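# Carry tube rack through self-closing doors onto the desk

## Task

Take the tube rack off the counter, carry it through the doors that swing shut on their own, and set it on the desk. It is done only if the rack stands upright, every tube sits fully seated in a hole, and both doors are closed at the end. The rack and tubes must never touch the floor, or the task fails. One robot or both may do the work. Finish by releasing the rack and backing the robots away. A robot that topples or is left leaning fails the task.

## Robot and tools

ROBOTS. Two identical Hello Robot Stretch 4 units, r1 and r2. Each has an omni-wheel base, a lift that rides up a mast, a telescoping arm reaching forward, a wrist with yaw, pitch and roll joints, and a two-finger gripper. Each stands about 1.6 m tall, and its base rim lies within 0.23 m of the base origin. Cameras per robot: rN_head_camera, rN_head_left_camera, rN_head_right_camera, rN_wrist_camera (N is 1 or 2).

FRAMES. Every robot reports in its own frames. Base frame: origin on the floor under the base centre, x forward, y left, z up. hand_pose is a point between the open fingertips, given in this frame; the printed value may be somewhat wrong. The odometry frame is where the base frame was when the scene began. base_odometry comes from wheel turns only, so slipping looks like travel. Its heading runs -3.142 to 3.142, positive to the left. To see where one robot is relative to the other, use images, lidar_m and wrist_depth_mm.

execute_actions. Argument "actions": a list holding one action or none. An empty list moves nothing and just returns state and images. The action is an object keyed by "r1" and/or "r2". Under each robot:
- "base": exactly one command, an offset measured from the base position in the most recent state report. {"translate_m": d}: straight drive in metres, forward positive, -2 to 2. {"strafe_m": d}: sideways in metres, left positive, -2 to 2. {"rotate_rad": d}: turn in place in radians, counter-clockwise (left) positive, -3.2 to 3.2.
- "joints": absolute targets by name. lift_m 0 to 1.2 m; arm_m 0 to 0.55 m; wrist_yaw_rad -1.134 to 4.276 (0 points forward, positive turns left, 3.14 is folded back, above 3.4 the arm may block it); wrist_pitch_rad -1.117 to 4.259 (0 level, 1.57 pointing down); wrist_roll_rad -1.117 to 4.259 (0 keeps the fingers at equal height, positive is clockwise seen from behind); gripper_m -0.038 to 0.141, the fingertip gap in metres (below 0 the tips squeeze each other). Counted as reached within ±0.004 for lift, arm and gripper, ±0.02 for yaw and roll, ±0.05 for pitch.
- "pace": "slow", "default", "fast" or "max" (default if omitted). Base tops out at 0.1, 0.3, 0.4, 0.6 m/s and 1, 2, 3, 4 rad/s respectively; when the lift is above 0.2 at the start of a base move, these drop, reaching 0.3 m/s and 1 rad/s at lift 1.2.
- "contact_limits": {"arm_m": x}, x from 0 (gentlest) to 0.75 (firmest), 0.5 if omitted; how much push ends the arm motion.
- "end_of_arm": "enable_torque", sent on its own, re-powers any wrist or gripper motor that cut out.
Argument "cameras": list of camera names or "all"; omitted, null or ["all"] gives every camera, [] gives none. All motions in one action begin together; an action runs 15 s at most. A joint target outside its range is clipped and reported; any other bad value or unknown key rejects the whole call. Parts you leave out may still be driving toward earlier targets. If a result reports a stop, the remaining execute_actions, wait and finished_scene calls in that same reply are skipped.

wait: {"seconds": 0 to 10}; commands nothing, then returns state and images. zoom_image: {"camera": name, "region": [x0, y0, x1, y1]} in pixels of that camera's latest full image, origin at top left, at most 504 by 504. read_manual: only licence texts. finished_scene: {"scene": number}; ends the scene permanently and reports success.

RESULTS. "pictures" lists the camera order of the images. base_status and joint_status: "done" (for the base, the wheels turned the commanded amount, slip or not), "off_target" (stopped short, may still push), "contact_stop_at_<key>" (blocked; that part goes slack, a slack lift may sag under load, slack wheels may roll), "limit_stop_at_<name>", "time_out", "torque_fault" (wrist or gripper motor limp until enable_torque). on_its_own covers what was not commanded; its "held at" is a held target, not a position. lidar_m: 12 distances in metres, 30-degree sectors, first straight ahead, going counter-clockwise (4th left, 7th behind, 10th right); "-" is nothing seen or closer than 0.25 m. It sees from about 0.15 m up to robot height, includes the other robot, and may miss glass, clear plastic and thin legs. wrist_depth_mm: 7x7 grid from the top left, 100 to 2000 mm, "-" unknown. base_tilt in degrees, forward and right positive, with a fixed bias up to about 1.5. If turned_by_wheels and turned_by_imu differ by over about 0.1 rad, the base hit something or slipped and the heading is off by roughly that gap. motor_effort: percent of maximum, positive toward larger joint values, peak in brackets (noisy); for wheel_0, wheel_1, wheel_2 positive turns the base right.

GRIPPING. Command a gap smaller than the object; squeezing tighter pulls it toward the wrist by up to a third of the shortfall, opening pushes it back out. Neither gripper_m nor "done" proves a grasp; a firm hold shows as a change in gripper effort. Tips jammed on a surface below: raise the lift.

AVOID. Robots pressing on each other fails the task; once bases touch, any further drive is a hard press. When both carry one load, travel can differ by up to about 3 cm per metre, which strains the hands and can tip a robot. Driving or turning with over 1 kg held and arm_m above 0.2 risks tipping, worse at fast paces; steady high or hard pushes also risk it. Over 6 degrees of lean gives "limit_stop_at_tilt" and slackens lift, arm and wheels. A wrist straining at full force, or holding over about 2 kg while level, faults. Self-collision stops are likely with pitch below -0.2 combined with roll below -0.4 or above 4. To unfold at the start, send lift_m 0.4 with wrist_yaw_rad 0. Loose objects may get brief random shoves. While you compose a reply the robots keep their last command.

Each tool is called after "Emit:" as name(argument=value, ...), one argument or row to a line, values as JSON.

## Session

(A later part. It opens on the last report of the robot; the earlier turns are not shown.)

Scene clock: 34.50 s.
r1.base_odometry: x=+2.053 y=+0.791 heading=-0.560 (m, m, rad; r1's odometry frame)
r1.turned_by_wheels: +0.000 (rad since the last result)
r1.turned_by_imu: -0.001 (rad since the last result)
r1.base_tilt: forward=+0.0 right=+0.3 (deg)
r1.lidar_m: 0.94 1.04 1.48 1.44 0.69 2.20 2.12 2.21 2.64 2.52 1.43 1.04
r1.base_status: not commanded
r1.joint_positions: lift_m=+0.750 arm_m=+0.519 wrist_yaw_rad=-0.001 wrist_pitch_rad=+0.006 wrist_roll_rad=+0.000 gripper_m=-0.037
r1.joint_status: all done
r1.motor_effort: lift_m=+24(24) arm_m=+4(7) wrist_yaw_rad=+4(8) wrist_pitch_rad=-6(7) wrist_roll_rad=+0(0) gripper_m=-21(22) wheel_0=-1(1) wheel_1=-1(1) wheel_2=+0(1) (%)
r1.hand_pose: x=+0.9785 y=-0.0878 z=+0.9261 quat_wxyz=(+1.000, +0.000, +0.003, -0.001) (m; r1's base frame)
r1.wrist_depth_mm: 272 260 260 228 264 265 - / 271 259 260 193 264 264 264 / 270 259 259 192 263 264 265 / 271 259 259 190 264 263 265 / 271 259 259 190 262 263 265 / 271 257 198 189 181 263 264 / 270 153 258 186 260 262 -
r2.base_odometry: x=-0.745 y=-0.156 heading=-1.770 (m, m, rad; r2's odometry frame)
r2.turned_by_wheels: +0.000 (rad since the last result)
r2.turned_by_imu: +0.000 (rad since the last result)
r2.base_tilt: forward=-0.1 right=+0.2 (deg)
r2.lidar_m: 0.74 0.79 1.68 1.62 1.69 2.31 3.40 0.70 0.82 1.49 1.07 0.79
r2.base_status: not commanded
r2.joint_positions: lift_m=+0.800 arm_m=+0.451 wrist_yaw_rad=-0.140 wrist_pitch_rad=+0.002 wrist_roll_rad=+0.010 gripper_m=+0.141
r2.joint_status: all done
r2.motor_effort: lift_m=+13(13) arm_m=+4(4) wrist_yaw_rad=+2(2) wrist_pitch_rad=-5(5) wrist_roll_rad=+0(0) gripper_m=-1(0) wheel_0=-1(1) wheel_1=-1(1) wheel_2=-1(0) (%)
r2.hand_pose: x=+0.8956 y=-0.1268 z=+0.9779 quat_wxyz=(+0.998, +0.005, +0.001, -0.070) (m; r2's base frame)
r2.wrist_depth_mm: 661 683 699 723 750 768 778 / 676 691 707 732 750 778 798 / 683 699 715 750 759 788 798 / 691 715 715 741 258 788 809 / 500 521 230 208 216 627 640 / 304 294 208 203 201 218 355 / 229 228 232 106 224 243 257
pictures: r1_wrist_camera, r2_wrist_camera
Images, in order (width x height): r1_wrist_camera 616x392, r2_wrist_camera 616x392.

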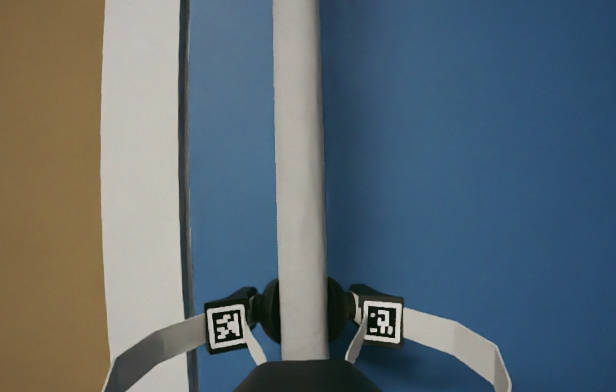

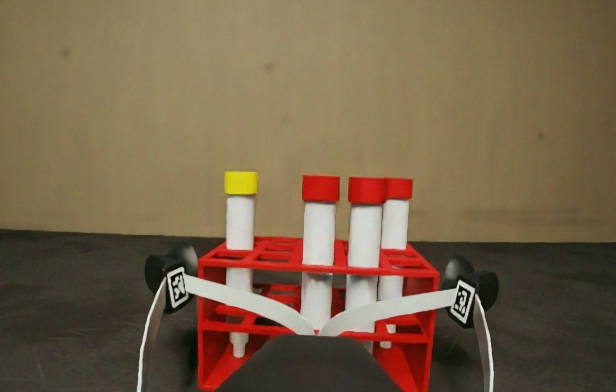

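Emit:
execute_actions(
  actions=[
    {"r2":{"joints":{"gripper_m":0.06}},"r1":{"base":{"translate_m":-0.15},"pace":"slow"}},
  ],
  cameras=["r1_head_camera","r1_wrist_camera","r2_wrist_camera"],
)

Scene clock: 37.47 s.
r1.base_odometry: x=+1.926 y=+0.871 heading=-0.563 (m, m, rad; r1's odometry frame)
r1.turned_by_wheels: -0.003 (rad since the last result)
r1.turned_by_imu: -0.005 (rad since the last result)
r1.base_tilt: forward=+0.1 right=+0.1 (deg)
r1.lidar_m: 0.92 1.24 1.58 0.65 0.61 2.05 1.96 2.05 2.67 2.52 1.63 1.07
r1.base_status: done
r1.joint_positions: lift_m=+0.750 arm_m=+0.519 wrist_yaw_rad=-0.012 wrist_pitch_rad=+0.006 wrist_roll_rad=+0.000 gripper_m=-0.037
r1.joint_status: not commanded
r1.on_its_own: wrist_yaw_rad is at rest, and its effort (+36) is outside its rest range (-13 to +13)
r1.motor_effort: lift_m=+25(24) arm_m=+4(4) wrist_yaw_rad=+36(36) wrist_pitch_rad=-7(7) wrist_roll_rad=+0(1) gripper_m=-19(27) wheel_0=-18(18) wheel_1=-10(12) wheel_2=-10(12) (%)
r1.hand_pose: x=+0.9776 y=-0.0910 z=+0.9261 quat_wxyz=(+1.000, +0.000, +0.003, -0.006) (m; r1's base frame)
r1.wrist_depth_mm: 418 415 245 186 272 289 303 / 415 418 246 187 272 289 303 / 415 418 245 187 270 286 300 / 413 415 245 189 270 286 298 / 415 413 244 191 271 285 298 / 415 418 239 185 186 285 298 / 413 415 240 181 266 277 298
r2.base_odometry: x=-0.745 y=-0.156 heading=-1.770 (m, m, rad; r2's odometry frame)
r2.turned_by_wheels: +0.000 (rad since the last result)
r2.turned_by_imu: +0.000 (rad since the last result)
r2.base_tilt: forward=-0.1 right=+0.2 (deg)
r2.lidar_m: 0.74 0.77 1.68 1.61 1.68 2.29 0.69 0.62 1.05 1.51 1.04 0.77
r2.base_status: not commanded
r2.joint_positions: lift_m=+0.800 arm_m=+0.451 wrist_yaw_rad=-0.140 wrist_pitch_rad=+0.002 wrist_roll_rad=+0.010 gripper_m=+0.061
r2.joint_status: all done
r2.motor_effort: lift_m=+13(13) arm_m=+4(5) wrist_yaw_rad=+0(1) wrist_pitch_rad=-5(6) wrist_roll_rad=+0(0) gripper_m=-29(31) wheel_0=-1(1) wheel_1=-2(1) wheel_2=-1(1) (%)
r2.hand_pose: x=+0.8956 y=-0.1268 z=+0.9779 quat_wxyz=(+0.998, +0.005, +0.001, -0.070) (m; r2's base frame)
r2.wrist_depth_mm: 668 683 707 732 741 768 788 / 668 691 715 732 750 768 788 / 683 699 723 741 759 778 809 / 691 707 723 732 235 788 820 / 496 525 216 187 208 627 640 / 303 187 211 213 193 177 351 / 229 227 206 106 185 243 240
pictures: r1_head_camera, r1_wrist_camera, r2_wrist_camera
Images, in order (width x height): r1_head_camera 420x560, r1_wrist_camera 616x392, r2_wrist_camera 616x392.

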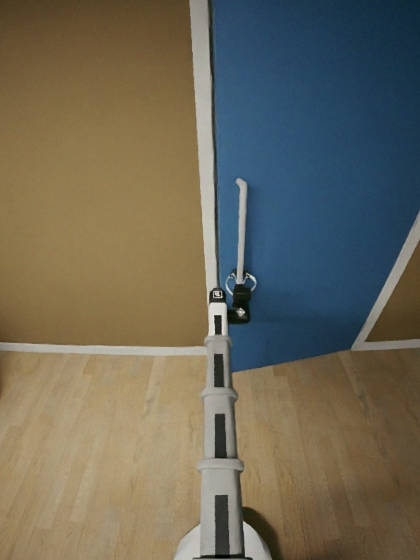

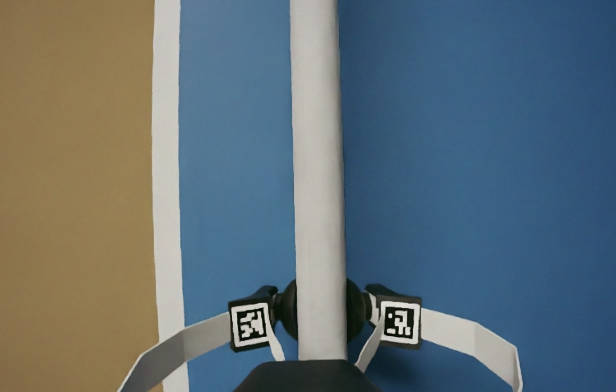

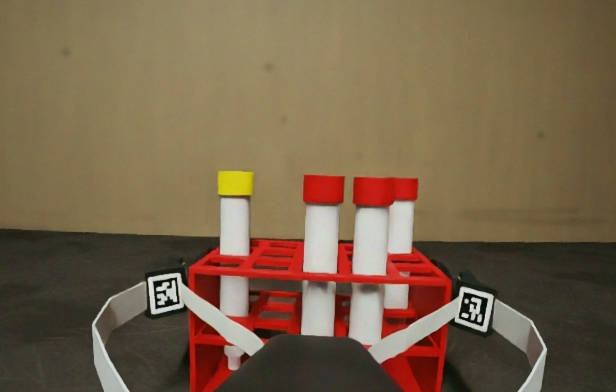

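Emit:
execute_actions(
  actions=[
    {"r2":{"joints":{"lift_m":0.84},"pace":"slow"},"r1":{"base":{"strafe_m":-0.085},"joints":{"arm_m":0.37}}},
  ],
  cameras=["r1_head_camera","r1_wrist_camera","r2_wrist_camera"],
)

Scene clock: 40.20 s.
r1.base_odometry: x=+1.881 y=+0.799 heading=-0.562 (m, m, rad; r1's odometry frame)
r1.turned_by_wheels: +0.000 (rad since the last result)
r1.turned_by_imu: +0.000 (rad since the last result)
r1.base_tilt: forward=+0.0 right=+0.2 (deg)
r1.lidar_m: 0.76 1.23 1.65 0.72 0.69 2.05 1.96 2.03 2.56 2.44 1.65 0.92
r1.base_status: done
r1.joint_positions: lift_m=+0.750 arm_m=+0.370 wrist_yaw_rad=+0.002 wrist_pitch_rad=+0.006 wrist_roll_rad=+0.000 gripper_m=-0.037
r1.joint_status: all done
r1.motor_effort: lift_m=+25(24) arm_m=-1(13) wrist_yaw_rad=-5(41) wrist_pitch_rad=-7(8) wrist_roll_rad=+1(1) gripper_m=-15(24) wheel_0=+4(15) wheel_1=+0(15) wheel_2=+1(14) (%)
r1.hand_pose: x=+0.8297 y=-0.0869 z=+0.9261 quat_wxyz=(+1.000, +0.000, +0.003, +0.001) (m; r1's base frame)
r1.wrist_depth_mm: 569 213 221 167 271 303 336 / 569 213 220 166 268 301 334 / 569 213 221 165 268 301 330 / 569 213 223 164 267 300 329 / 569 211 223 163 266 298 329 / 574 212 213 163 259 298 327 / 564 203 216 160 258 298 329
r2.base_odometry: x=-0.745 y=-0.156 heading=-1.770 (m, m, rad; r2's odometry frame)
r2.turned_by_wheels: +0.000 (rad since the last result)
r2.turned_by_imu: +0.000 (rad since the last result)
r2.base_tilt: forward=-0.1 right=+0.2 (deg)
r2.lidar_m: 0.75 0.78 1.70 1.61 1.70 2.30 0.79 0.70 1.18 1.51 1.06 0.78
r2.base_status: not commanded
r2.joint_positions: lift_m=+0.840 arm_m=+0.451 wrist_yaw_rad=-0.140 wrist_pitch_rad=+0.003 wrist_roll_rad=+0.010 gripper_m=+0.061
r2.joint_status: all done
r2.motor_effort: lift_m=+23(24) arm_m=+5(4) wrist_yaw_rad=+1(0) wrist_pitch_rad=-8(8) wrist_roll_rad=+1(0) gripper_m=-29(32) wheel_0=-1(1) wheel_1=-1(1) wheel_2=-1(1) (%)
r2.hand_pose: x=+0.8956 y=-0.1268 z=+1.0169 quat_wxyz=(+0.998, +0.005, +0.001, -0.070) (m; r2's base frame)
r2.wrist_depth_mm: 668 683 699 723 750 768 788 / 676 691 715 732 750 778 788 / 683 699 715 741 750 788 809 / 683 707 715 741 235 788 820 / 640 699 216 187 208 788 809 / 394 187 210 212 193 177 459 / 300 297 206 106 185 319 314
pictures: r1_head_camera, r1_wrist_camera, r2_wrist_camera
Images, in order (width x height): r1_head_camera 420x560, r1_wrist_camera 616x392, r2_wrist_camera 616x392.

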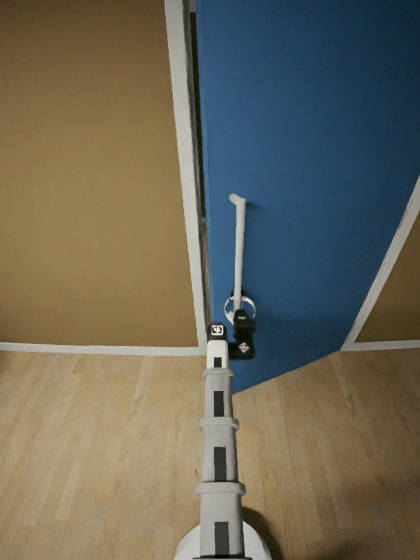

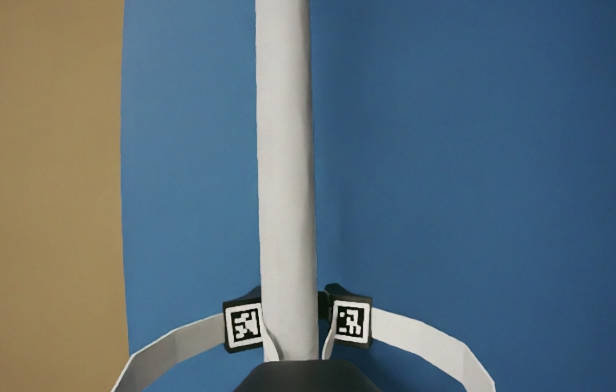

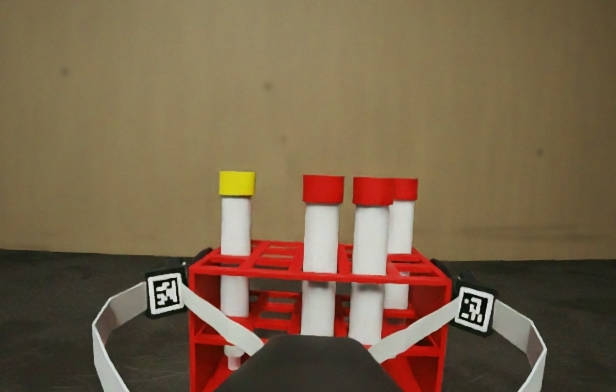

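Emit:
execute_actions(
  actions=[
    {"r2":{"joints":{"arm_m":0.1}},"r1":{"base":{"strafe_m":-0.12},"joints":{"arm_m":0.19}}},
  ],
  cameras=["r1_head_camera","r1_wrist_camera","r2_wrist_camera"],
)

Scene clock: 42.60 s.
r1.base_odometry: x=+1.817 y=+0.697 heading=-0.561 (m, m, rad; r1's odometry frame)
r1.turned_by_wheels: +0.001 (rad since the last result)
r1.turned_by_imu: +0.001 (rad since the last result)
r1.base_tilt: forward=+0.1 right=+0.1 (deg)
r1.lidar_m: 0.60 1.21 1.70 0.84 0.78 2.02 1.95 2.04 2.44 2.33 1.64 0.80
r1.base_status: done
r1.joint_positions: lift_m=+0.750 arm_m=+0.191 wrist_yaw_rad=+0.010 wrist_pitch_rad=+0.006 wrist_roll_rad=+0.000 gripper_m=-0.038
r1.joint_status: all done
r1.on_its_own: wrist_yaw_rad is at rest, and its effort (-29) is outside its rest range (-13 to +13)
r1.motor_effort: lift_m=+25(24) arm_m=-5(15) wrist_yaw_rad=-29(57) wrist_pitch_rad=-7(7) wrist_roll_rad=+0(1) gripper_m=-16(25) wheel_0=+7(18) wheel_1=+1(7) wheel_2=+3(15) (%)
r1.hand_pose: x=+0.6511 y=-0.0844 z=+0.9260 quat_wxyz=(+1.000, +0.000, +0.003, +0.005) (m; r1's base frame)
r1.wrist_depth_mm: 750 200 215 264 312 387 473 / 750 199 219 262 310 379 480 / 759 200 220 260 309 377 473 / 759 200 217 260 307 375 466 / 750 198 217 258 304 373 469 / 741 196 174 181 297 373 455 / 759 154 211 162 282 375 455
r2.base_odometry: x=-0.745 y=-0.156 heading=-1.770 (m, m, rad; r2's odometry frame)
r2.turned_by_wheels: +0.000 (rad since the last result)
r2.turned_by_imu: +0.000 (rad since the last result)
r2.base_tilt: forward=-0.1 right=+0.2 (deg)
r2.lidar_m: 0.50 0.77 1.69 1.61 1.69 2.29 0.83 0.79 1.33 1.50 1.06 0.51
r2.base_status: not commanded
r2.joint_positions: lift_m=+0.840 arm_m=+0.101 wrist_yaw_rad=-0.140 wrist_pitch_rad=+0.004 wrist_roll_rad=+0.010 gripper_m=+0.061
r2.joint_status: all done
r2.motor_effort: lift_m=+23(23) arm_m=-4(5) wrist_yaw_rad=+0(1) wrist_pitch_rad=-9(9) wrist_roll_rad=+0(0) gripper_m=-29(30) wheel_0=-1(1) wheel_1=-1(1) wheel_2=-1(1) (%)
r2.hand_pose: x=+0.5451 y=-0.1269 z=+1.0168 quat_wxyz=(+0.998, +0.005, +0.001, -0.070) (m; r2's base frame)
r2.wrist_depth_mm: 991 991 1025 1060 1078 1118 1160 / 991 1025 1025 1078 1098 1138 1160 / 976 1025 1042 1078 1118 1138 1182 / 991 1025 1060 1078 236 1138 1205 / 647 683 215 187 208 820 831 / 427 187 210 213 189 177 508 / 445 455 206 106 185 500 517
pictures: r1_head_camera, r1_wrist_camera, r2_wrist_camera
Images, in order (width x height): r1_head_camera 420x560, r1_wrist_camera 616x392, r2_wrist_camera 616x392.

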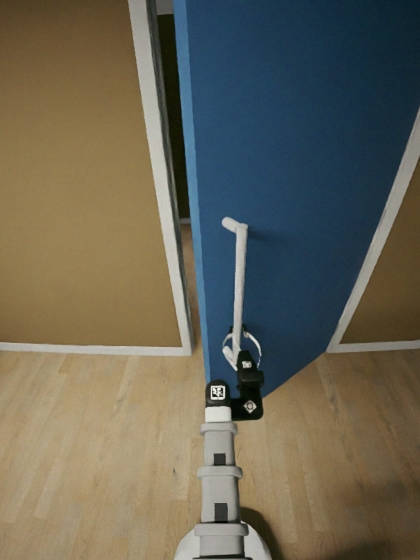

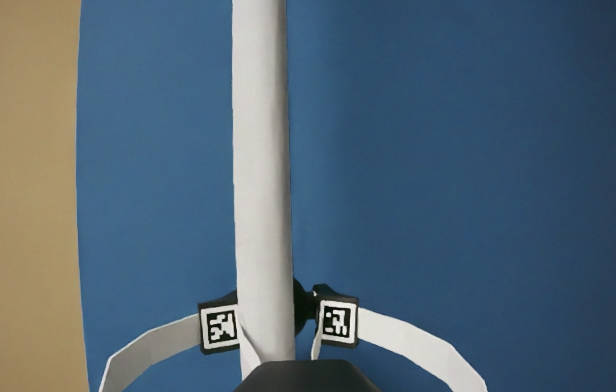

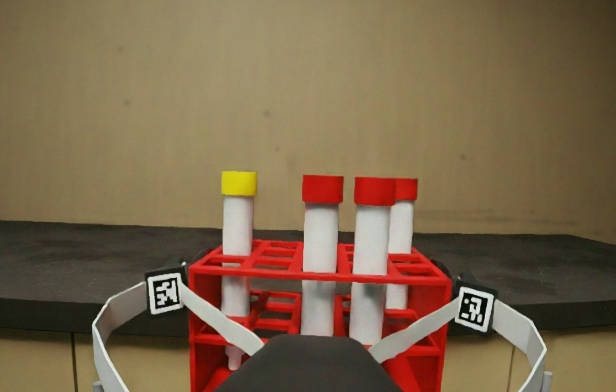

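Emit:
execute_actions(
  actions=[
    {"r2":{"base":{"rotate_rad":-1.0},"joints":{"arm_m":0.0},"pace":"slow"},"r1":{"base":{"strafe_m":-0.135},"joints":{"arm_m":0.05,"wrist_yaw_rad":0.12}}},
  ],
  cameras=["r1_head_camera","r1_wrist_camera","r2_head_camera","r2_wrist_camera"],
)

Scene clock: 45.37 s.
r1.base_odometry: x=+1.745 y=+0.583 heading=-0.561 (m, m, rad; r1's odometry frame)
r1.turned_by_wheels: +0.001 (rad since the last result)
r1.turned_by_imu: -0.017 (rad since the last result)
r1.base_tilt: forward=-0.2 right=+0.2 (deg)
r1.lidar_m: 0.44 1.22 1.68 0.98 0.93 2.07 1.95 2.05 2.32 2.18 1.67 0.73
r1.base_status: done
r1.joint_positions: lift_m=+0.750 arm_m=+0.050 wrist_yaw_rad=+0.126 wrist_pitch_rad=+0.006 wrist_roll_rad=+0.000 gripper_m=-0.038
r1.joint_status: all done
r1.on_its_own: wrist_yaw_rad is at rest, and its effort (-17) is outside its rest range (-13 to +13)
r1.motor_effort: lift_m=+25(25) arm_m=-2(20) wrist_yaw_rad=-17(54) wrist_pitch_rad=-7(10) wrist_roll_rad=+0(0) gripper_m=-14(23) wheel_0=+6(16) wheel_1=+0(16) wheel_2=+3(18) (%)
r1.hand_pose: x=+0.5185 y=-0.0505 z=+0.9261 quat_wxyz=(+0.998, +0.000, +0.003, +0.063) (m; r1's base frame)
r1.wrist_depth_mm: 960 193 214 266 330 436 609 / 946 192 215 264 327 427 597 / 946 192 214 265 324 427 580 / 946 192 219 265 322 421 569 / 946 191 218 263 322 421 569 / 946 190 180 181 309 421 569 / 946 150 210 159 300 421 549
r2.base_odometry: x=-0.745 y=-0.156 heading=-2.770 (m, m, rad; r2's odometry frame)
r2.turned_by_wheels: -1.000 (rad since the last result)
r2.turned_by_imu: -1.008 (rad since the last result)
r2.base_tilt: forward=-0.2 right=+0.2 (deg)
r2.lidar_m: 1.01 0.76 0.73 0.81 1.68 1.61 1.71 2.38 0.94 0.95 1.55 0.41
r2.base_status: done
r2.joint_positions: lift_m=+0.840 arm_m=+0.002 wrist_yaw_rad=-0.140 wrist_pitch_rad=+0.004 wrist_roll_rad=+0.010 gripper_m=+0.061
r2.joint_status: all done
joint sent to its limit — the command would take r2.arm_m past its lower limit, so that joint was sent only as far as its limit.
r2.motor_effort: lift_m=+23(23) arm_m=-5(4) wrist_yaw_rad=+1(1) wrist_pitch_rad=-9(8) wrist_roll_rad=+0(0) gripper_m=-32(29) wheel_0=+2(4) wheel_1=+1(6) wheel_2=+1(5) (%)
r2.hand_pose: x=+0.4461 y=-0.1269 z=+1.0168 quat_wxyz=(+0.998, +0.005, +0.001, -0.070) (m; r2's base frame)
r2.wrist_depth_mm: 1229 1464 1537 1397 1205 1118 1042 / 1229 1499 1537 1397 1255 1138 1042 / 1255 1537 1537 1397 1229 1118 1042 / 1255 1537 1576 1366 236 1138 1042 / 715 820 217 187 208 1138 1060 / 683 187 209 233 194 177 1042 / 683 854 206 106 184 1160 1060
pictures: r1_head_camera, r1_wrist_camera, r2_head_camera, r2_wrist_camera
Images, in order (width x height): r1_head_camera 420x560, r1_wrist_camera 616x392, r2_head_camera 420x560, r2_wrist_camera 616x392.

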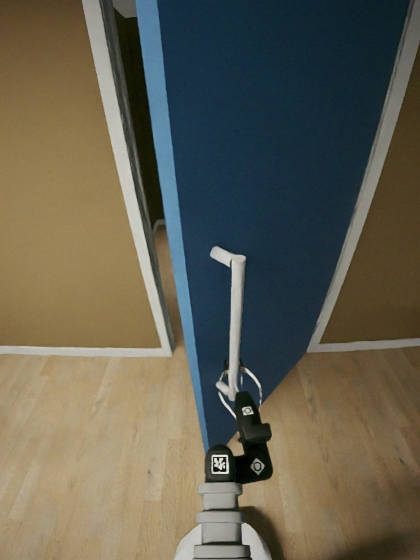

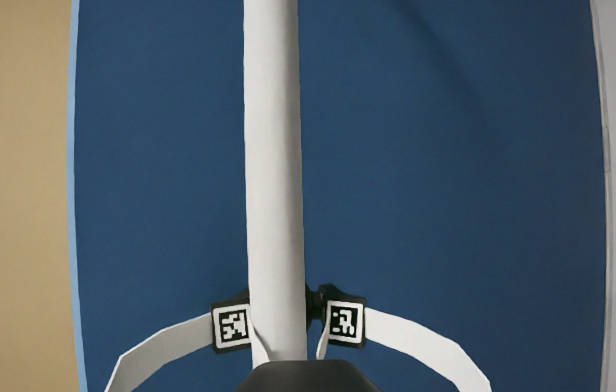

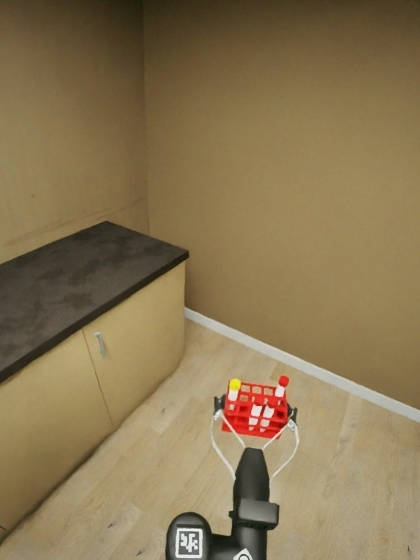

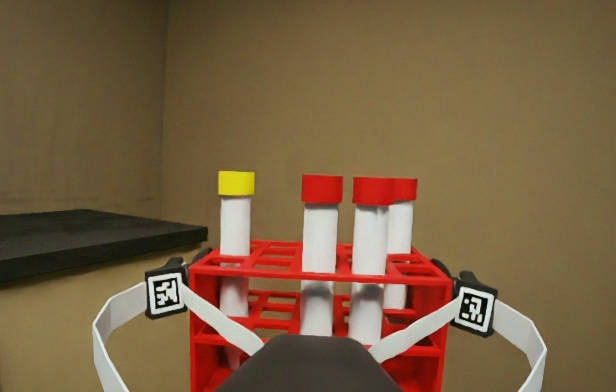

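Emit:
execute_actions(
  actions=[
    {"r2":{"base":{"rotate_rad":-0.6},"joints":{"wrist_yaw_rad":0.0},"pace":"slow"},"r1":{"base":{"translate_m":-0.21},"joints":{"arm_m":0.24}}},
  ],
  cameras=["r1_head_camera","r1_wrist_camera","r2_head_left_camera","r2_wrist_camera"],
)

Scene clock: 49.93 s.
r1.base_odometry: x=+1.567 y=+0.694 heading=-0.561 (m, m, rad; r1's odometry frame)
r1.turned_by_wheels: +0.000 (rad since the last result)
r1.turned_by_imu: +0.002 (rad since the last result)
r1.base_tilt: forward=+0.1 right=+0.3 (deg)
r1.lidar_m: 0.64 1.41 0.95 0.89 1.00 1.85 1.75 1.81 2.31 2.19 1.95 0.95
r1.base_status: done
r1.joint_positions: lift_m=+0.750 arm_m=+0.240 wrist_yaw_rad=+0.121 wrist_pitch_rad=+0.006 wrist_roll_rad=+0.000 gripper_m=-0.037
r1.joint_status: all done
r1.motor_effort: lift_m=+25(25) arm_m=+0(13) wrist_yaw_rad=-3(62) wrist_pitch_rad=-7(10) wrist_roll_rad=+2(0) gripper_m=-20(25) wheel_0=-3(16) wheel_1=-3(3) wheel_2=+2(19) (%)
r1.hand_pose: x=+0.7079 y=-0.0519 z=+0.9260 quat_wxyz=(+0.998, +0.000, +0.003, +0.061) (m; r1's base frame)
r1.wrist_depth_mm: 960 193 221 172 332 452 647 / 960 193 222 171 327 445 634 / 976 193 222 170 327 436 615 / 976 193 222 171 325 436 603 / 960 192 220 171 322 430 603 / 976 191 204 172 303 430 603 / 960 181 213 167 310 410 609
r2.base_odometry: x=-0.745 y=-0.156 heading=+2.914 (m, m, rad; r2's odometry frame)
r2.turned_by_wheels: -0.600 (rad since the last result)
r2.turned_by_imu: -0.605 (rad since the last result)
r2.base_tilt: forward=-0.1 right=+0.1 (deg)
r2.lidar_m: 0.42 1.12 0.78 0.74 0.80 1.07 1.61 1.65 2.22 0.88 0.94 1.58
r2.base_status: done
r2.joint_positions: lift_m=+0.840 arm_m=+0.002 wrist_yaw_rad=+0.000 wrist_pitch_rad=+0.004 wrist_roll_rad=+0.010 gripper_m=+0.061
r2.joint_status: all done
r2.motor_effort: lift_m=+22(23) arm_m=-5(4) wrist_yaw_rad=+1(4) wrist_pitch_rad=-10(8) wrist_roll_rad=+1(0) gripper_m=-30(28) wheel_0=+3(5) wheel_1=+2(5) wheel_2=+2(6) (%)
r2.hand_pose: x=+0.4611 y=-0.0874 z=+1.0168 quat_wxyz=(+1.000, +0.005, +0.002, +0.000) (m; r2's base frame)
r2.wrist_depth_mm: 1229 1205 1229 1255 1229 1255 - / 1229 1255 1255 1255 1229 1255 - / 1255 1281 1255 1255 1255 1281 - / 1255 1281 1255 1281 236 1281 - / 1281 1281 216 187 208 1281 - / 1281 187 210 214 196 177 - / 1308 1308 206 106 185 1921 -
pictures: r1_head_camera, r1_wrist_camera, r2_head_left_camera, r2_wrist_camera
Images, in order (width x height): r1_head_camera 420x560, r1_wrist_camera 616x392, r2_head_left_camera 420x672, r2_wrist_camera 616x392.

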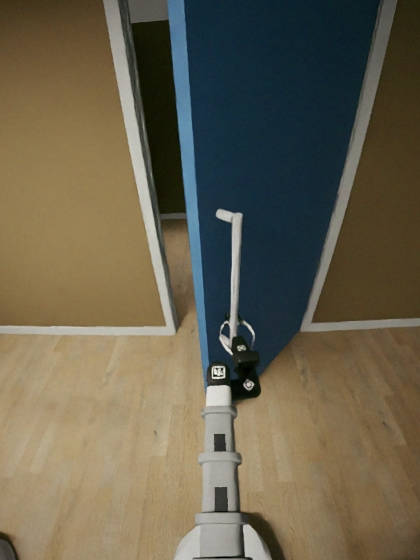

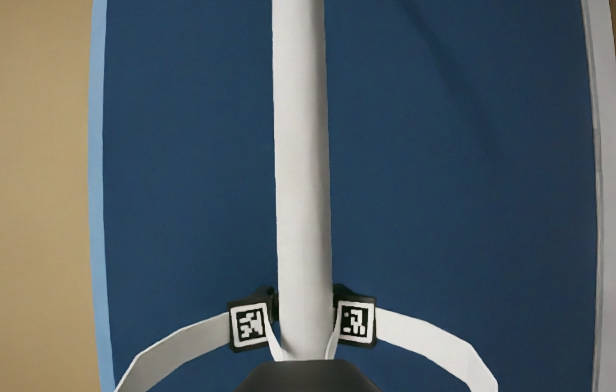

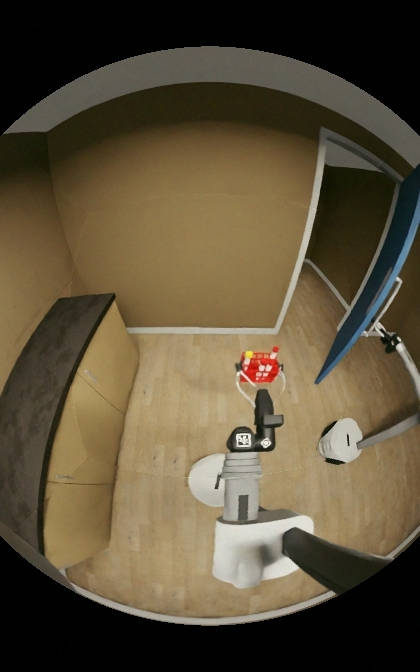

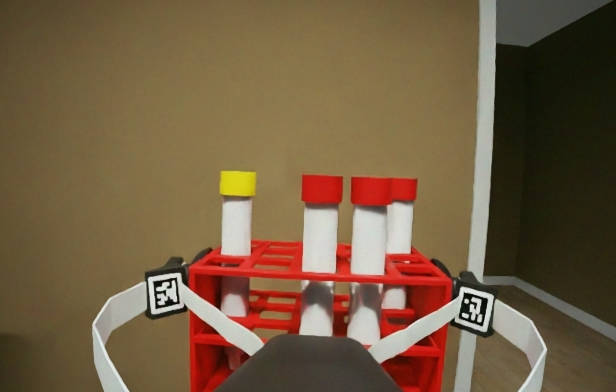

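Emit:
execute_actions(
  actions=[
    {"r1":{"base":{"strafe_m":-0.18},"joints":{"arm_m":0.125}},"r2":{"base":{"translate_m":0.5}}},
  ],
  cameras=["r1_head_camera","r1_wrist_camera","r2_head_left_camera"],
)

Scene clock: 53.63 s.
r1.base_odometry: x=+1.472 y=+0.542 heading=-0.560 (m, m, rad; r1's odometry frame)
r1.turned_by_wheels: +0.000 (rad since the last result)
r1.turned_by_imu: -0.081 (rad since the last result)
r1.base_tilt: forward=+0.0 right=+0.3 (deg)
r1.lidar_m: 0.50 1.46 1.11 1.07 2.06 1.89 1.75 1.79 2.24 2.04 2.10 1.33
r1.base_status: done
r1.joint_positions: lift_m=+0.750 arm_m=+0.126 wrist_yaw_rad=+0.124 wrist_pitch_rad=+0.006 wrist_roll_rad=-0.001 gripper_m=-0.038
r1.joint_status: all done
r1.motor_effort: lift_m=+25(25) arm_m=-6(20) wrist_yaw_rad=-12(34) wrist_pitch_rad=-6(10) wrist_roll_rad=+2(2) gripper_m=-15(29) wheel_0=+4(9) wheel_1=+1(30) wheel_2=+1(13) (%)
r1.hand_pose: x=+0.5941 y=-0.0510 z=+0.9262 quat_wxyz=(+0.998, -0.001, +0.003, +0.062) (m; r1's base frame)
r1.wrist_depth_mm: 142 169 211 160 500 991 991 / 140 169 211 158 492 976 1008 / 140 169 210 157 480 991 976 / 140 169 209 156 477 991 991 / 139 168 208 155 473 991 976 / 138 166 185 154 402 976 976 / 138 150 204 151 399 960 1008
r2.base_odometry: x=-1.232 y=-0.043 heading=+2.914 (m, m, rad; r2's odometry frame)
r2.turned_by_wheels: +0.000 (rad since the last result)
r2.turned_by_imu: -0.002 (rad since the last result)
r2.base_tilt: forward=-0.2 right=+0.2 (deg)
r2.lidar_m: 0.42 1.02 0.81 0.74 0.79 1.10 2.12 2.18 1.09 1.07 1.29 1.06
r2.base_status: done
r2.joint_positions: lift_m=+0.840 arm_m=+0.002 wrist_yaw_rad=+0.000 wrist_pitch_rad=+0.004 wrist_roll_rad=+0.010 gripper_m=+0.061
r2.joint_status: not commanded
r2.motor_effort: lift_m=+22(23) arm_m=-4(4) wrist_yaw_rad=+1(1) wrist_pitch_rad=-9(9) wrist_roll_rad=+0(0) gripper_m=-27(31) wheel_0=+1(8) wheel_1=+0(6) wheel_2=+0(9) (%)
r2.hand_pose: x=+0.4611 y=-0.0874 z=+1.0168 quat_wxyz=(+1.000, +0.005, +0.002, +0.000) (m; r2's base frame)
r2.wrist_depth_mm: 768 759 768 768 768 778 768 / 759 768 768 778 778 778 768 / 768 768 778 778 788 788 778 / 778 778 778 778 236 788 788 / 798 788 217 188 208 798 798 / 788 187 210 213 190 177 820 / 798 798 206 106 185 820 798
pictures: r1_head_camera, r1_wrist_camera, r2_head_left_camera
Images, in order (width x height): r1_head_camera 420x560, r1_wrist_camera 616x392, r2_head_left_camera 420x672.

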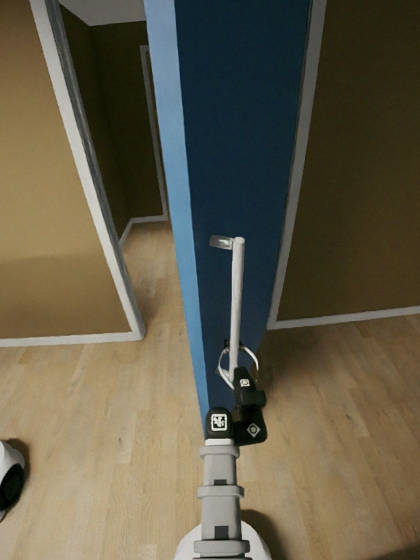

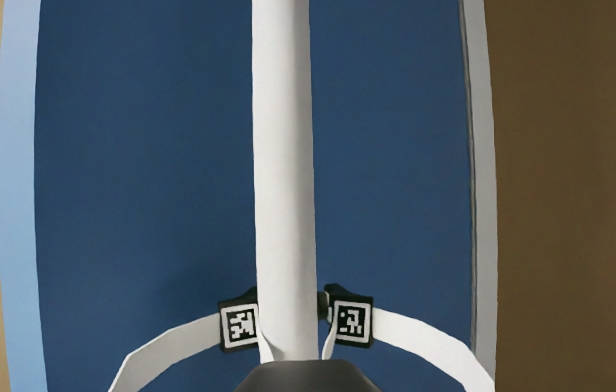

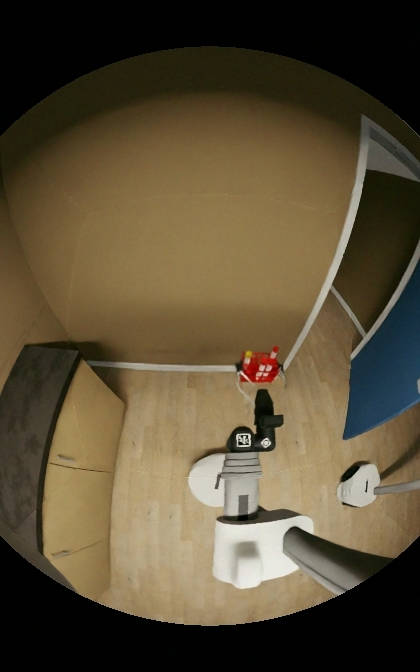

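Emit:
execute_actions(
  actions=[
    {"r1":{"base":{"strafe_m":-0.3},"joints":{"arm_m":0.09,"wrist_yaw_rad":0.35},"pace":"slow"},"r2":{"base":{"strafe_m":-0.35}}},
  ],
  cameras=["r1_head_camera","r1_wrist_camera","r2_head_left_camera","r2_head_camera"],
)

Scene clock: 58.20 s.
r1.base_odometry: x=+1.312 y=+0.288 heading=-0.560 (m, m, rad; r1's odometry frame)
r1.turned_by_wheels: +0.001 (rad since the last result)
r1.turned_by_imu: -0.013 (rad since the last result)
r1.base_tilt: forward=+0.1 right=+0.2 (deg)
r1.lidar_m: 0.39 0.41 1.06 1.03 2.39 1.87 1.72 1.77 1.90 1.72 1.78 1.49
r1.base_status: done
r1.joint_positions: lift_m=+0.750 arm_m=+0.102 wrist_yaw_rad=+0.379 wrist_pitch_rad=+0.006 wrist_roll_rad=-0.001 gripper_m=-0.038
r1.joint_status: arm_m contact_stop (moved -0.024 of -0.036); wrist_yaw_rad contact_stop_at_arm_m (moved +0.255 of +0.226)
r1.on_its_own: wrist_yaw_rad is held at +0.373, not at your +0.350, since a contact_stop; arm_m is slack since a contact_stop (your +0.090 is given up); wrist_yaw_rad is at rest, and its effort (-16) is outside its rest range (-13 to +13)
r1.motor_effort: lift_m=+24(24) arm_m=+0(24) wrist_yaw_rad=-16(45) wrist_pitch_rad=-6(15) wrist_roll_rad=+1(2) gripper_m=-14(33) wheel_0=+10(20) wheel_1=+4(15) wheel_2=-6(18) (%)
r1.hand_pose: x=+0.5730 y=+0.0255 z=+0.9263 quat_wxyz=(+0.982, -0.001, +0.003, +0.188) (m; r1's base frame)
r1.wrist_depth_mm: 128 154 113 285 484 946 904 / 127 154 113 283 473 946 917 / 127 154 113 279 466 946 917 / 126 154 113 277 455 960 904 / 126 153 113 276 449 946 917 / 125 151 114 182 413 931 917 / 125 146 115 114 379 931 904
r2.base_odometry: x=-1.153 y=+0.298 heading=+2.914 (m, m, rad; r2's odometry frame)
r2.turned_by_wheels: +0.000 (rad since the last result)
r2.turned_by_imu: +0.000 (rad since the last result)
r2.base_tilt: forward=-0.1 right=+0.2 (deg)
r2.lidar_m: 0.42 1.04 1.18 1.11 1.16 1.55 2.11 2.16 1.04 1.04 1.18 1.05
r2.base_status: done
r2.joint_positions: lift_m=+0.840 arm_m=+0.002 wrist_yaw_rad=+0.000 wrist_pitch_rad=+0.004 wrist_roll_rad=+0.010 gripper_m=+0.061
r2.joint_status: not commanded
r2.motor_effort: lift_m=+22(22) arm_m=-4(4) wrist_yaw_rad=+2(0) wrist_pitch_rad=-8(9) wrist_roll_rad=+1(1) gripper_m=-28(30) wheel_0=+0(6) wheel_1=+1(8) wheel_2=-1(1) (%)
r2.hand_pose: x=+0.4611 y=-0.0874 z=+1.0169 quat_wxyz=(+1.000, +0.005, +0.002, +0.000) (m; r2's base frame)
r2.wrist_depth_mm: 768 768 778 778 788 - - / 778 788 788 778 788 - - / 778 778 798 798 788 - - / 809 798 798 798 235 - - / 798 798 216 187 208 - - / 809 187 210 213 195 177 - / 820 820 206 106 185 - -
pictures: r1_head_camera, r1_wrist_camera, r2_head_camera, r2_head_left_camera
Images, in order (width x height): r1_head_camera 420x560, r1_wrist_camera 616x392, r2_head_camera 420x560, r2_head_left_camera 420x672.

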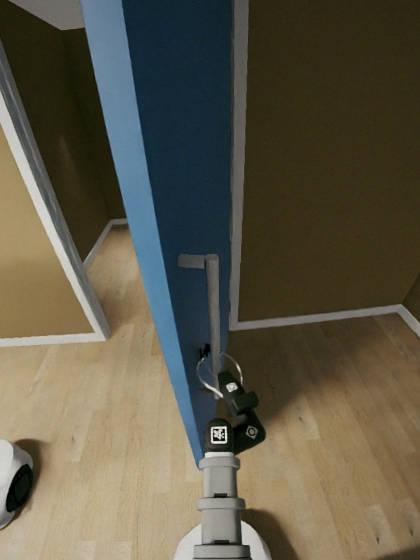

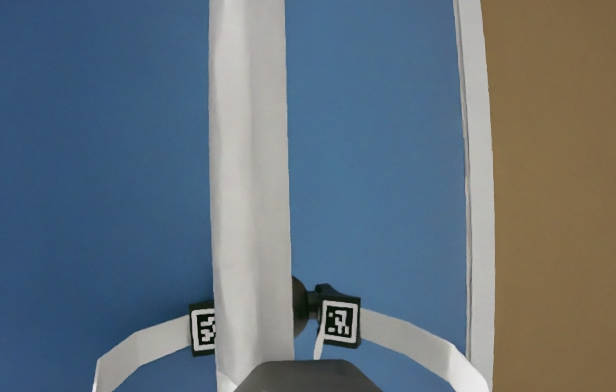

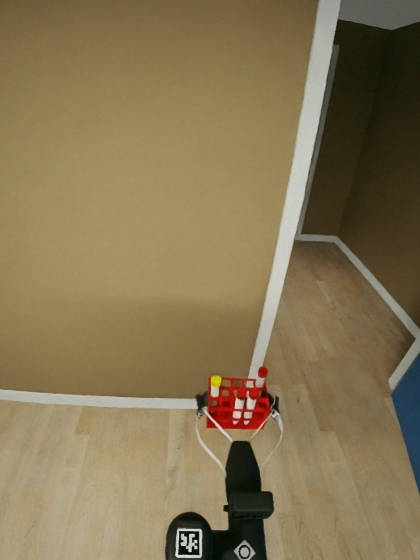

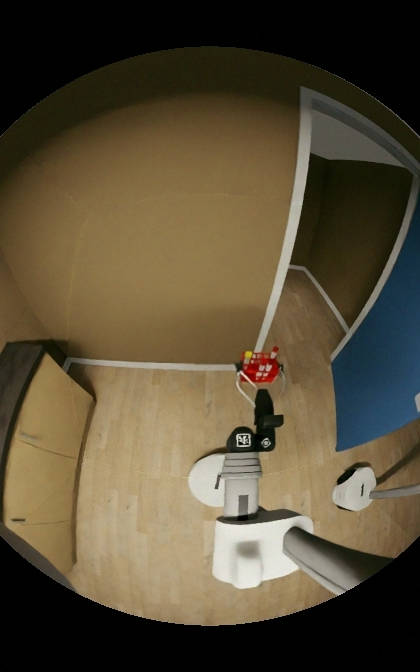

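Emit:
execute_actions(
  actions=[
    {"r1":{"base":{"translate_m":-0.05},"joints":{"arm_m":0.10},"pace":"slow"},"r2":{"base":{"translate_m":0.3}}},
  ],
  cameras=["r1_wrist_camera"],
)

Emit:
execute_actions(
  actions=[
    {"r1":{"base":{"strafe_m":-0.12},"pace":"slow"},"r2":{"base":{"strafe_m":-0.7}}},
  ],
  cameras=["r1_head_camera","r1_wrist_camera","r2_head_left_camera","r2_head_camera"],
)

Scene clock: 61.20 s.
r1.base_odometry: x=+1.270 y=+0.315 heading=-0.559 (m, m, rad; r1's odometry frame)
r1.turned_by_wheels: +0.000 (rad since the last result)
r1.turned_by_imu: -0.001 (rad since the last result)
r1.base_tilt: forward=-0.1 right=+0.4 (deg)
r1.lidar_m: 0.48 0.48 1.14 2.31 2.39 1.84 1.68 1.72 1.92 1.73 1.77 1.54
r1.base_status: done
r1.joint_positions: lift_m=+0.750 arm_m=+0.101 wrist_yaw_rad=+0.380 wrist_pitch_rad=+0.006 wrist_roll_rad=+0.000 gripper_m=-0.037
r1.joint_status: all done
r1.on_its_own: wrist_yaw_rad is held at +0.373, not at your +0.350, since a contact_stop; wrist_yaw_rad is at rest, and its effort (-18) is outside its rest range (-13 to +13)
r1.motor_effort: lift_m=+24(24) arm_m=-4(4) wrist_yaw_rad=-18(48) wrist_pitch_rad=-7(7) wrist_roll_rad=+1(0) gripper_m=-14(18) wheel_0=+2(8) wheel_1=-1(6) wheel_2=+2(12) (%)
r1.hand_pose: x=+0.5720 y=+0.0257 z=+0.9261 quat_wxyz=(+0.982, -0.001, +0.003, +0.189) (m; r1's base frame)
r1.wrist_depth_mm: 150 180 224 325 544 991 946 / 153 180 224 324 525 991 946 / 153 180 224 322 517 1008 960 / 153 180 223 319 508 991 946 / 152 178 221 315 508 976 946 / 150 176 180 172 466 991 946 / 150 158 207 164 427 991 960
r2.base_odometry: x=-1.446 y=+0.366 heading=+2.914 (m, m, rad; r2's odometry frame)
r2.turned_by_wheels: +0.000 (rad since the last result)
r2.turned_by_imu: -0.001 (rad since the last result)
r2.base_tilt: forward=-0.1 right=+0.2 (deg)
r2.lidar_m: 0.41 0.74 0.97 1.11 1.14 1.58 2.39 2.49 1.15 1.10 1.24 0.76
r2.base_status: done
r2.joint_positions: lift_m=+0.840 arm_m=+0.002 wrist_yaw_rad=+0.000 wrist_pitch_rad=+0.004 wrist_roll_rad=+0.010 gripper_m=+0.061
r2.joint_status: not commanded
r2.motor_effort: lift_m=+22(22) arm_m=-4(4) wrist_yaw_rad=+0(1) wrist_pitch_rad=-9(9) wrist_roll_rad=+0(1) gripper_m=-30(29) wheel_0=+0(6) wheel_1=+1(4) wheel_2=+0(11) (%)
r2.hand_pose: x=+0.4611 y=-0.0874 z=+1.0169 quat_wxyz=(+1.000, +0.005, +0.002, +0.000) (m; r2's base frame)
r2.wrist_depth_mm: 488 484 492 492 492 492 - / 488 492 492 496 496 500 - / 496 496 496 500 504 504 - / 500 504 500 500 234 504 - / 504 508 214 187 208 500 - / 512 187 210 213 191 177 - / 517 517 206 106 184 517 -
pictures: r1_wrist_camera
Images, in order (width x height): r1_wrist_camera 616x392.

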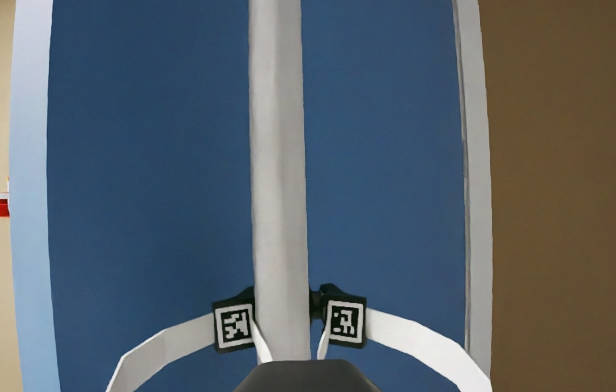

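Scene clock: 64.87 s.
r1.base_odometry: x=+1.206 y=+0.213 heading=-0.559 (m, m, rad; r1's odometry frame)
r1.turned_by_wheels: +0.000 (rad since the last result)
r1.turned_by_imu: +0.000 (rad since the last result)
r1.base_tilt: forward=+0.0 right=+0.2 (deg)
r1.lidar_m: 0.44 0.44 0.68 2.40 2.50 1.80 1.67 1.70 1.76 1.62 1.67 1.56
r1.base_status: done
r1.joint_positions: lift_m=+0.750 arm_m=+0.101 wrist_yaw_rad=+0.378 wrist_pitch_rad=+0.006 wrist_roll_rad=+0.000 gripper_m=-0.038
r1.joint_status: not commanded
r1.on_its_own: wrist_yaw_rad is held at +0.373, not at your +0.350, since a contact_stop; wrist_yaw_rad is at rest, and its effort (-15) is outside its rest range (-13 to +13)
r1.motor_effort: lift_m=+24(24) arm_m=-4(4) wrist_yaw_rad=-15(29) wrist_pitch_rad=-7(7) wrist_roll_rad=+1(0) gripper_m=-15(18) wheel_0=+3(12) wheel_1=-1(1) wheel_2=+0(2) (%)
r1.hand_pose: x=+0.5720 y=+0.0252 z=+0.9261 quat_wxyz=(+0.982, -0.001, +0.003, +0.188) (m; r1's base frame)
r1.wrist_depth_mm: 139 171 213 368 831 1008 960 / 137 172 224 359 788 1008 960 / 137 172 224 359 759 1008 960 / 137 171 222 355 741 991 976 / 136 170 221 349 732 1008 960 / 135 168 180 167 621 991 960 / 135 148 205 156 549 991 960
r2.base_odometry: x=-1.288 y=+1.048 heading=+2.914 (m, m, rad; r2's odometry frame)
r2.turned_by_wheels: +0.000 (rad since the last result)
r2.turned_by_imu: -0.001 (rad since the last result)
r2.base_tilt: forward=-0.1 right=+0.2 (deg)
r2.lidar_m: 0.41 0.81 1.03 1.82 1.89 2.52 2.37 0.70 0.53 0.51 0.56 0.82
r2.base_status: done
r2.joint_positions: lift_m=+0.840 arm_m=+0.002 wrist_yaw_rad=+0.000 wrist_pitch_rad=+0.004 wrist_roll_rad=+0.010 gripper_m=+0.061
r2.joint_status: not commanded
r2.motor_effort: lift_m=+22(22) arm_m=-4(4) wrist_yaw_rad=+1(2) wrist_pitch_rad=-9(9) wrist_roll_rad=+1(0) gripper_m=-29(30) wheel_0=-1(7) wheel_1=+0(9) wheel_2=-1(3) (%)
r2.hand_pose: x=+0.4611 y=-0.0874 z=+1.0169 quat_wxyz=(+1.000, +0.005, +0.002, +0.000) (m; r2's base frame)
r2.wrist_depth_mm: 569 1983 - - - - 1618 / 580 - - - - - 1537 / 591 - - - - - 1576 / 603 - - - 236 - 1537 / 603 1921 216 189 208 - 1499 / 597 187 210 213 188 177 1499 / 597 1921 206 106 185 1921 1397
pictures: r1_head_camera, r1_wrist_camera, r2_head_camera, r2_head_left_camera
Images, in order (width x height): r1_head_camera 420x560, r1_wrist_camera 616x392, r2_head_camera 420x560, r2_head_left_camera 420x672.

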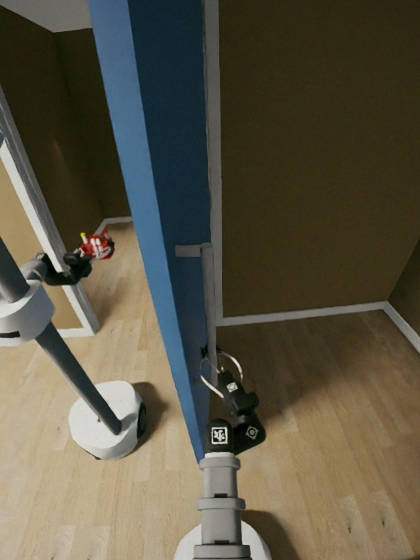

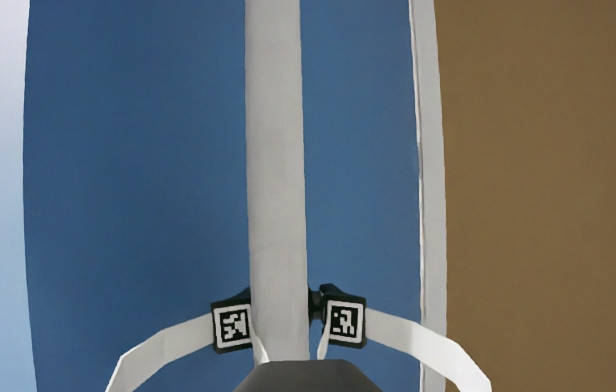

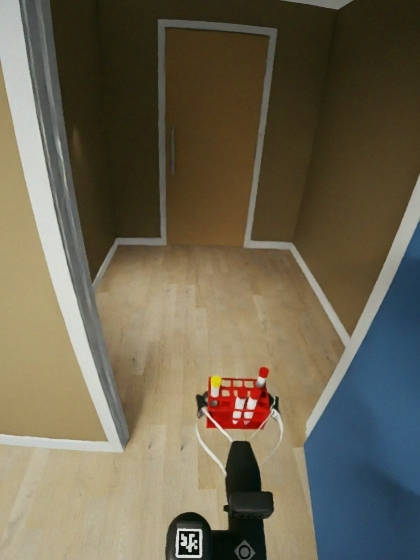

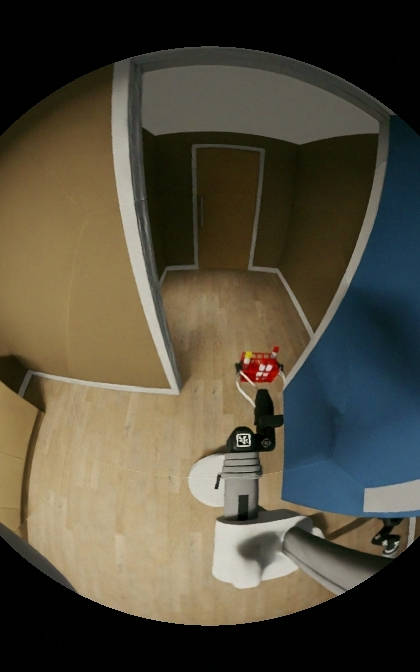

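Emit:
execute_actions(
  actions=[
    {"r2":{"base":{"translate_m":0.33}}},
  ],
  cameras=[],
)

Emit:
execute_actions(
  actions=[
    {"r2":{"base":{"strafe_m":-0.25}},"r1":{"joints":{"gripper_m":0.07}}},
  ],
  cameras=["r1_head_camera","r1_wrist_camera","r2_head_left_camera"],
)

Scene clock: 69.67 s.
r1.base_odometry: x=+1.206 y=+0.213 heading=-0.559 (m, m, rad; r1's odometry frame)
r1.turned_by_wheels: +0.000 (rad since the last result)
r1.turned_by_imu: -0.001 (rad since the last result)
r1.base_tilt: forward=+0.0 right=+0.1 (deg)
r1.lidar_m: 0.43 0.50 1.90 2.43 2.50 1.78 1.68 1.70 1.79 1.61 1.67 1.53
r1.base_status: not commanded
r1.joint_positions: lift_m=+0.750 arm_m=+0.101 wrist_yaw_rad=+0.378 wrist_pitch_rad=+0.006 wrist_roll_rad=+0.000 gripper_m=-0.038
r1.joint_status: not commanded
r1.on_its_own: wrist_yaw_rad is held at +0.373, not at your +0.350, since a contact_stop; wrist_yaw_rad is at rest, and its effort (-14) is outside its rest range (-13 to +13)
r1.motor_effort: lift_m=+25(24) arm_m=-4(4) wrist_yaw_rad=-14(15) wrist_pitch_rad=-7(6) wrist_roll_rad=+1(1) gripper_m=-18(17) wheel_0=+3(3) wheel_1=-1(1) wheel_2=+0(0) (%)
r1.hand_pose: x=+0.5720 y=+0.0252 z=+0.9261 quat_wxyz=(+0.982, -0.001, +0.003, +0.188) (m; r1's base frame)
r1.wrist_depth_mm: 139 172 214 368 820 1008 960 / 137 172 224 362 778 1008 960 / 138 172 224 359 759 1008 960 / 137 171 223 353 741 1008 946 / 136 170 221 351 723 1008 960 / 135 168 179 166 627 1025 946 / 135 148 205 156 544 991 960
r2.base_odometry: x=-1.609 y=+1.122 heading=+2.914 (m, m, rad; r2's odometry frame)
r2.turned_by_wheels: +0.000 (rad since the last result)
r2.turned_by_imu: -0.002 (rad since the last result)
r2.base_tilt: forward=-0.1 right=+0.2 (deg)
r2.lidar_m: 0.43 0.54 0.57 1.43 1.89 2.59 2.71 0.71 0.55 0.55 0.59 1.66
r2.base_status: done
r2.joint_positions: lift_m=+0.840 arm_m=+0.002 wrist_yaw_rad=+0.000 wrist_pitch_rad=+0.004 wrist_roll_rad=+0.010 gripper_m=+0.061
r2.joint_status: not commanded
r2.motor_effort: lift_m=+22(22) arm_m=-4(4) wrist_yaw_rad=+3(1) wrist_pitch_rad=-9(9) wrist_roll_rad=+0(0) gripper_m=-29(29) wheel_0=+1(8) wheel_1=+0(5) wheel_2=+2(5) (%)
r2.hand_pose: x=+0.4611 y=-0.0874 z=+1.0169 quat_wxyz=(+1.000, +0.005, +0.002, +0.000) (m; r2's base frame)
r2.wrist_depth_mm: 1336 - - - - - 1576 / 1366 - - - - - 1537 / 1397 - - - - - 1499 / 1397 - - - 236 - 1537 / 1397 1983 216 187 207 - 1499 / 1430 187 210 213 195 177 1464 / 1397 1863 206 106 185 1921 1430
pictures: none
No camera images: the call's "cameras" was empty. Leave "cameras" out to get every camera's image.

Scene clock: 71.80 s.
r1.base_odometry: x=+1.206 y=+0.213 heading=-0.559 (m, m, rad; r1's odometry frame)
r1.turned_by_wheels: +0.000 (rad since the last result)
r1.turned_by_imu: +0.000 (rad since the last result)
r1.base_tilt: forward=+0.0 right=+0.2 (deg)
r1.lidar_m: 0.46 0.45 1.93 2.41 2.51 1.82 1.65 1.71 1.79 1.61 1.68 1.55
r1.base_status: not commanded
r1.joint_positions: lift_m=+0.750 arm_m=+0.101 wrist_yaw_rad=+0.382 wrist_pitch_rad=+0.006 wrist_roll_rad=+0.000 gripper_m=+0.070
r1.joint_status: all done
r1.on_its_own: wrist_yaw_rad is held at +0.373, not at your +0.350, since a contact_stop; wrist_yaw_rad is at rest, and its effort (-25) is outside its rest range (-13 to +13)
r1.motor_effort: lift_m=+24(25) arm_m=-5(4) wrist_yaw_rad=-25(29) wrist_pitch_rad=-7(8) wrist_roll_rad=+1(0) gripper_m=-5(19) wheel_0=+5(5) wheel_1=+1(1) wheel_2=+0(0) (%)
r1.hand_pose: x=+0.5719 y=+0.0263 z=+0.9261 quat_wxyz=(+0.982, -0.001, +0.003, +0.190) (m; r1's base frame)
r1.wrist_depth_mm: 168 206 172 415 831 1025 931 / 167 207 171 415 809 1008 960 / 167 207 171 410 788 1008 960 / 167 206 172 404 768 1025 960 / 166 205 174 402 750 1008 960 / 164 194 173 397 195 1008 960 / 165 180 168 154 750 976 931
r2.base_odometry: x=-1.553 y=+1.366 heading=+2.914 (m, m, rad; r2's odometry frame)
r2.turned_by_wheels: +0.000 (rad since the last result)
r2.turned_by_imu: +0.000 (rad since the last result)
r2.base_tilt: forward=-0.1 right=+0.2 (deg)
r2.lidar_m: 0.44 1.71 0.72 1.50 2.16 2.85 0.87 0.37 0.27 0.26 0.31 0.49
r2.base_status: done
r2.joint_positions: lift_m=+0.840 arm_m=+0.002 wrist_yaw_rad=+0.000 wrist_pitch_rad=+0.004 wrist_roll_rad=+0.010 gripper_m=+0.061
r2.joint_status: not commanded
r2.motor_effort: lift_m=+22(22) arm_m=-4(4) wrist_yaw_rad=+1(2) wrist_pitch_rad=-9(9) wrist_roll_rad=+0(1) gripper_m=-32(29) wheel_0=+0(7) wheel_1=+1(8) wheel_2=+1(1) (%)
r2.hand_pose: x=+0.4611 y=-0.0874 z=+1.0169 quat_wxyz=(+1.000, +0.005, +0.002, +0.000) (m; r2's base frame)
r2.wrist_depth_mm: 1661 - - - - 1708 1229 / 1661 - - - - 1756 1205 / 1708 - - - - 1708 1182 / 1756 - - - 236 1708 1205 / 1808 - 215 187 208 1661 1182 / 1756 187 210 213 189 177 1138 / 1808 1921 206 106 185 1576 1118
pictures: r1_head_camera, r1_wrist_camera, r2_head_left_camera
Images, in order (width x height): r1_head_camera 420x560, r1_wrist_camera 616x392, r2_head_left_camera 420x672.

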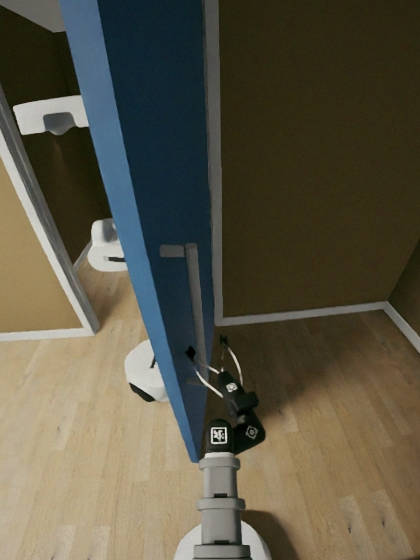

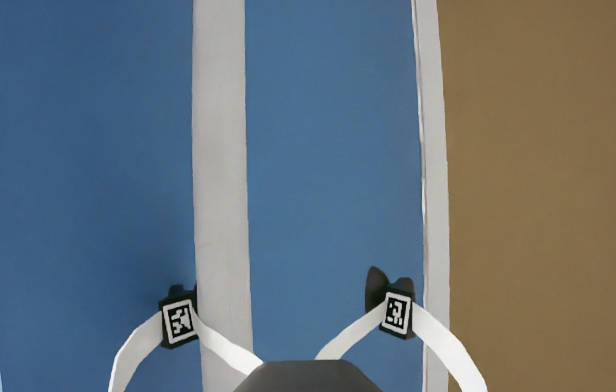

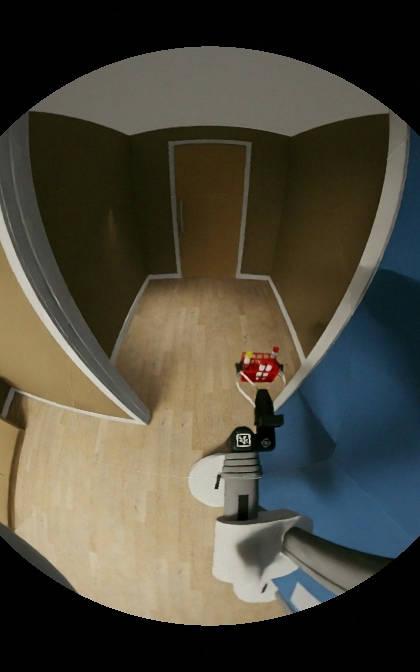

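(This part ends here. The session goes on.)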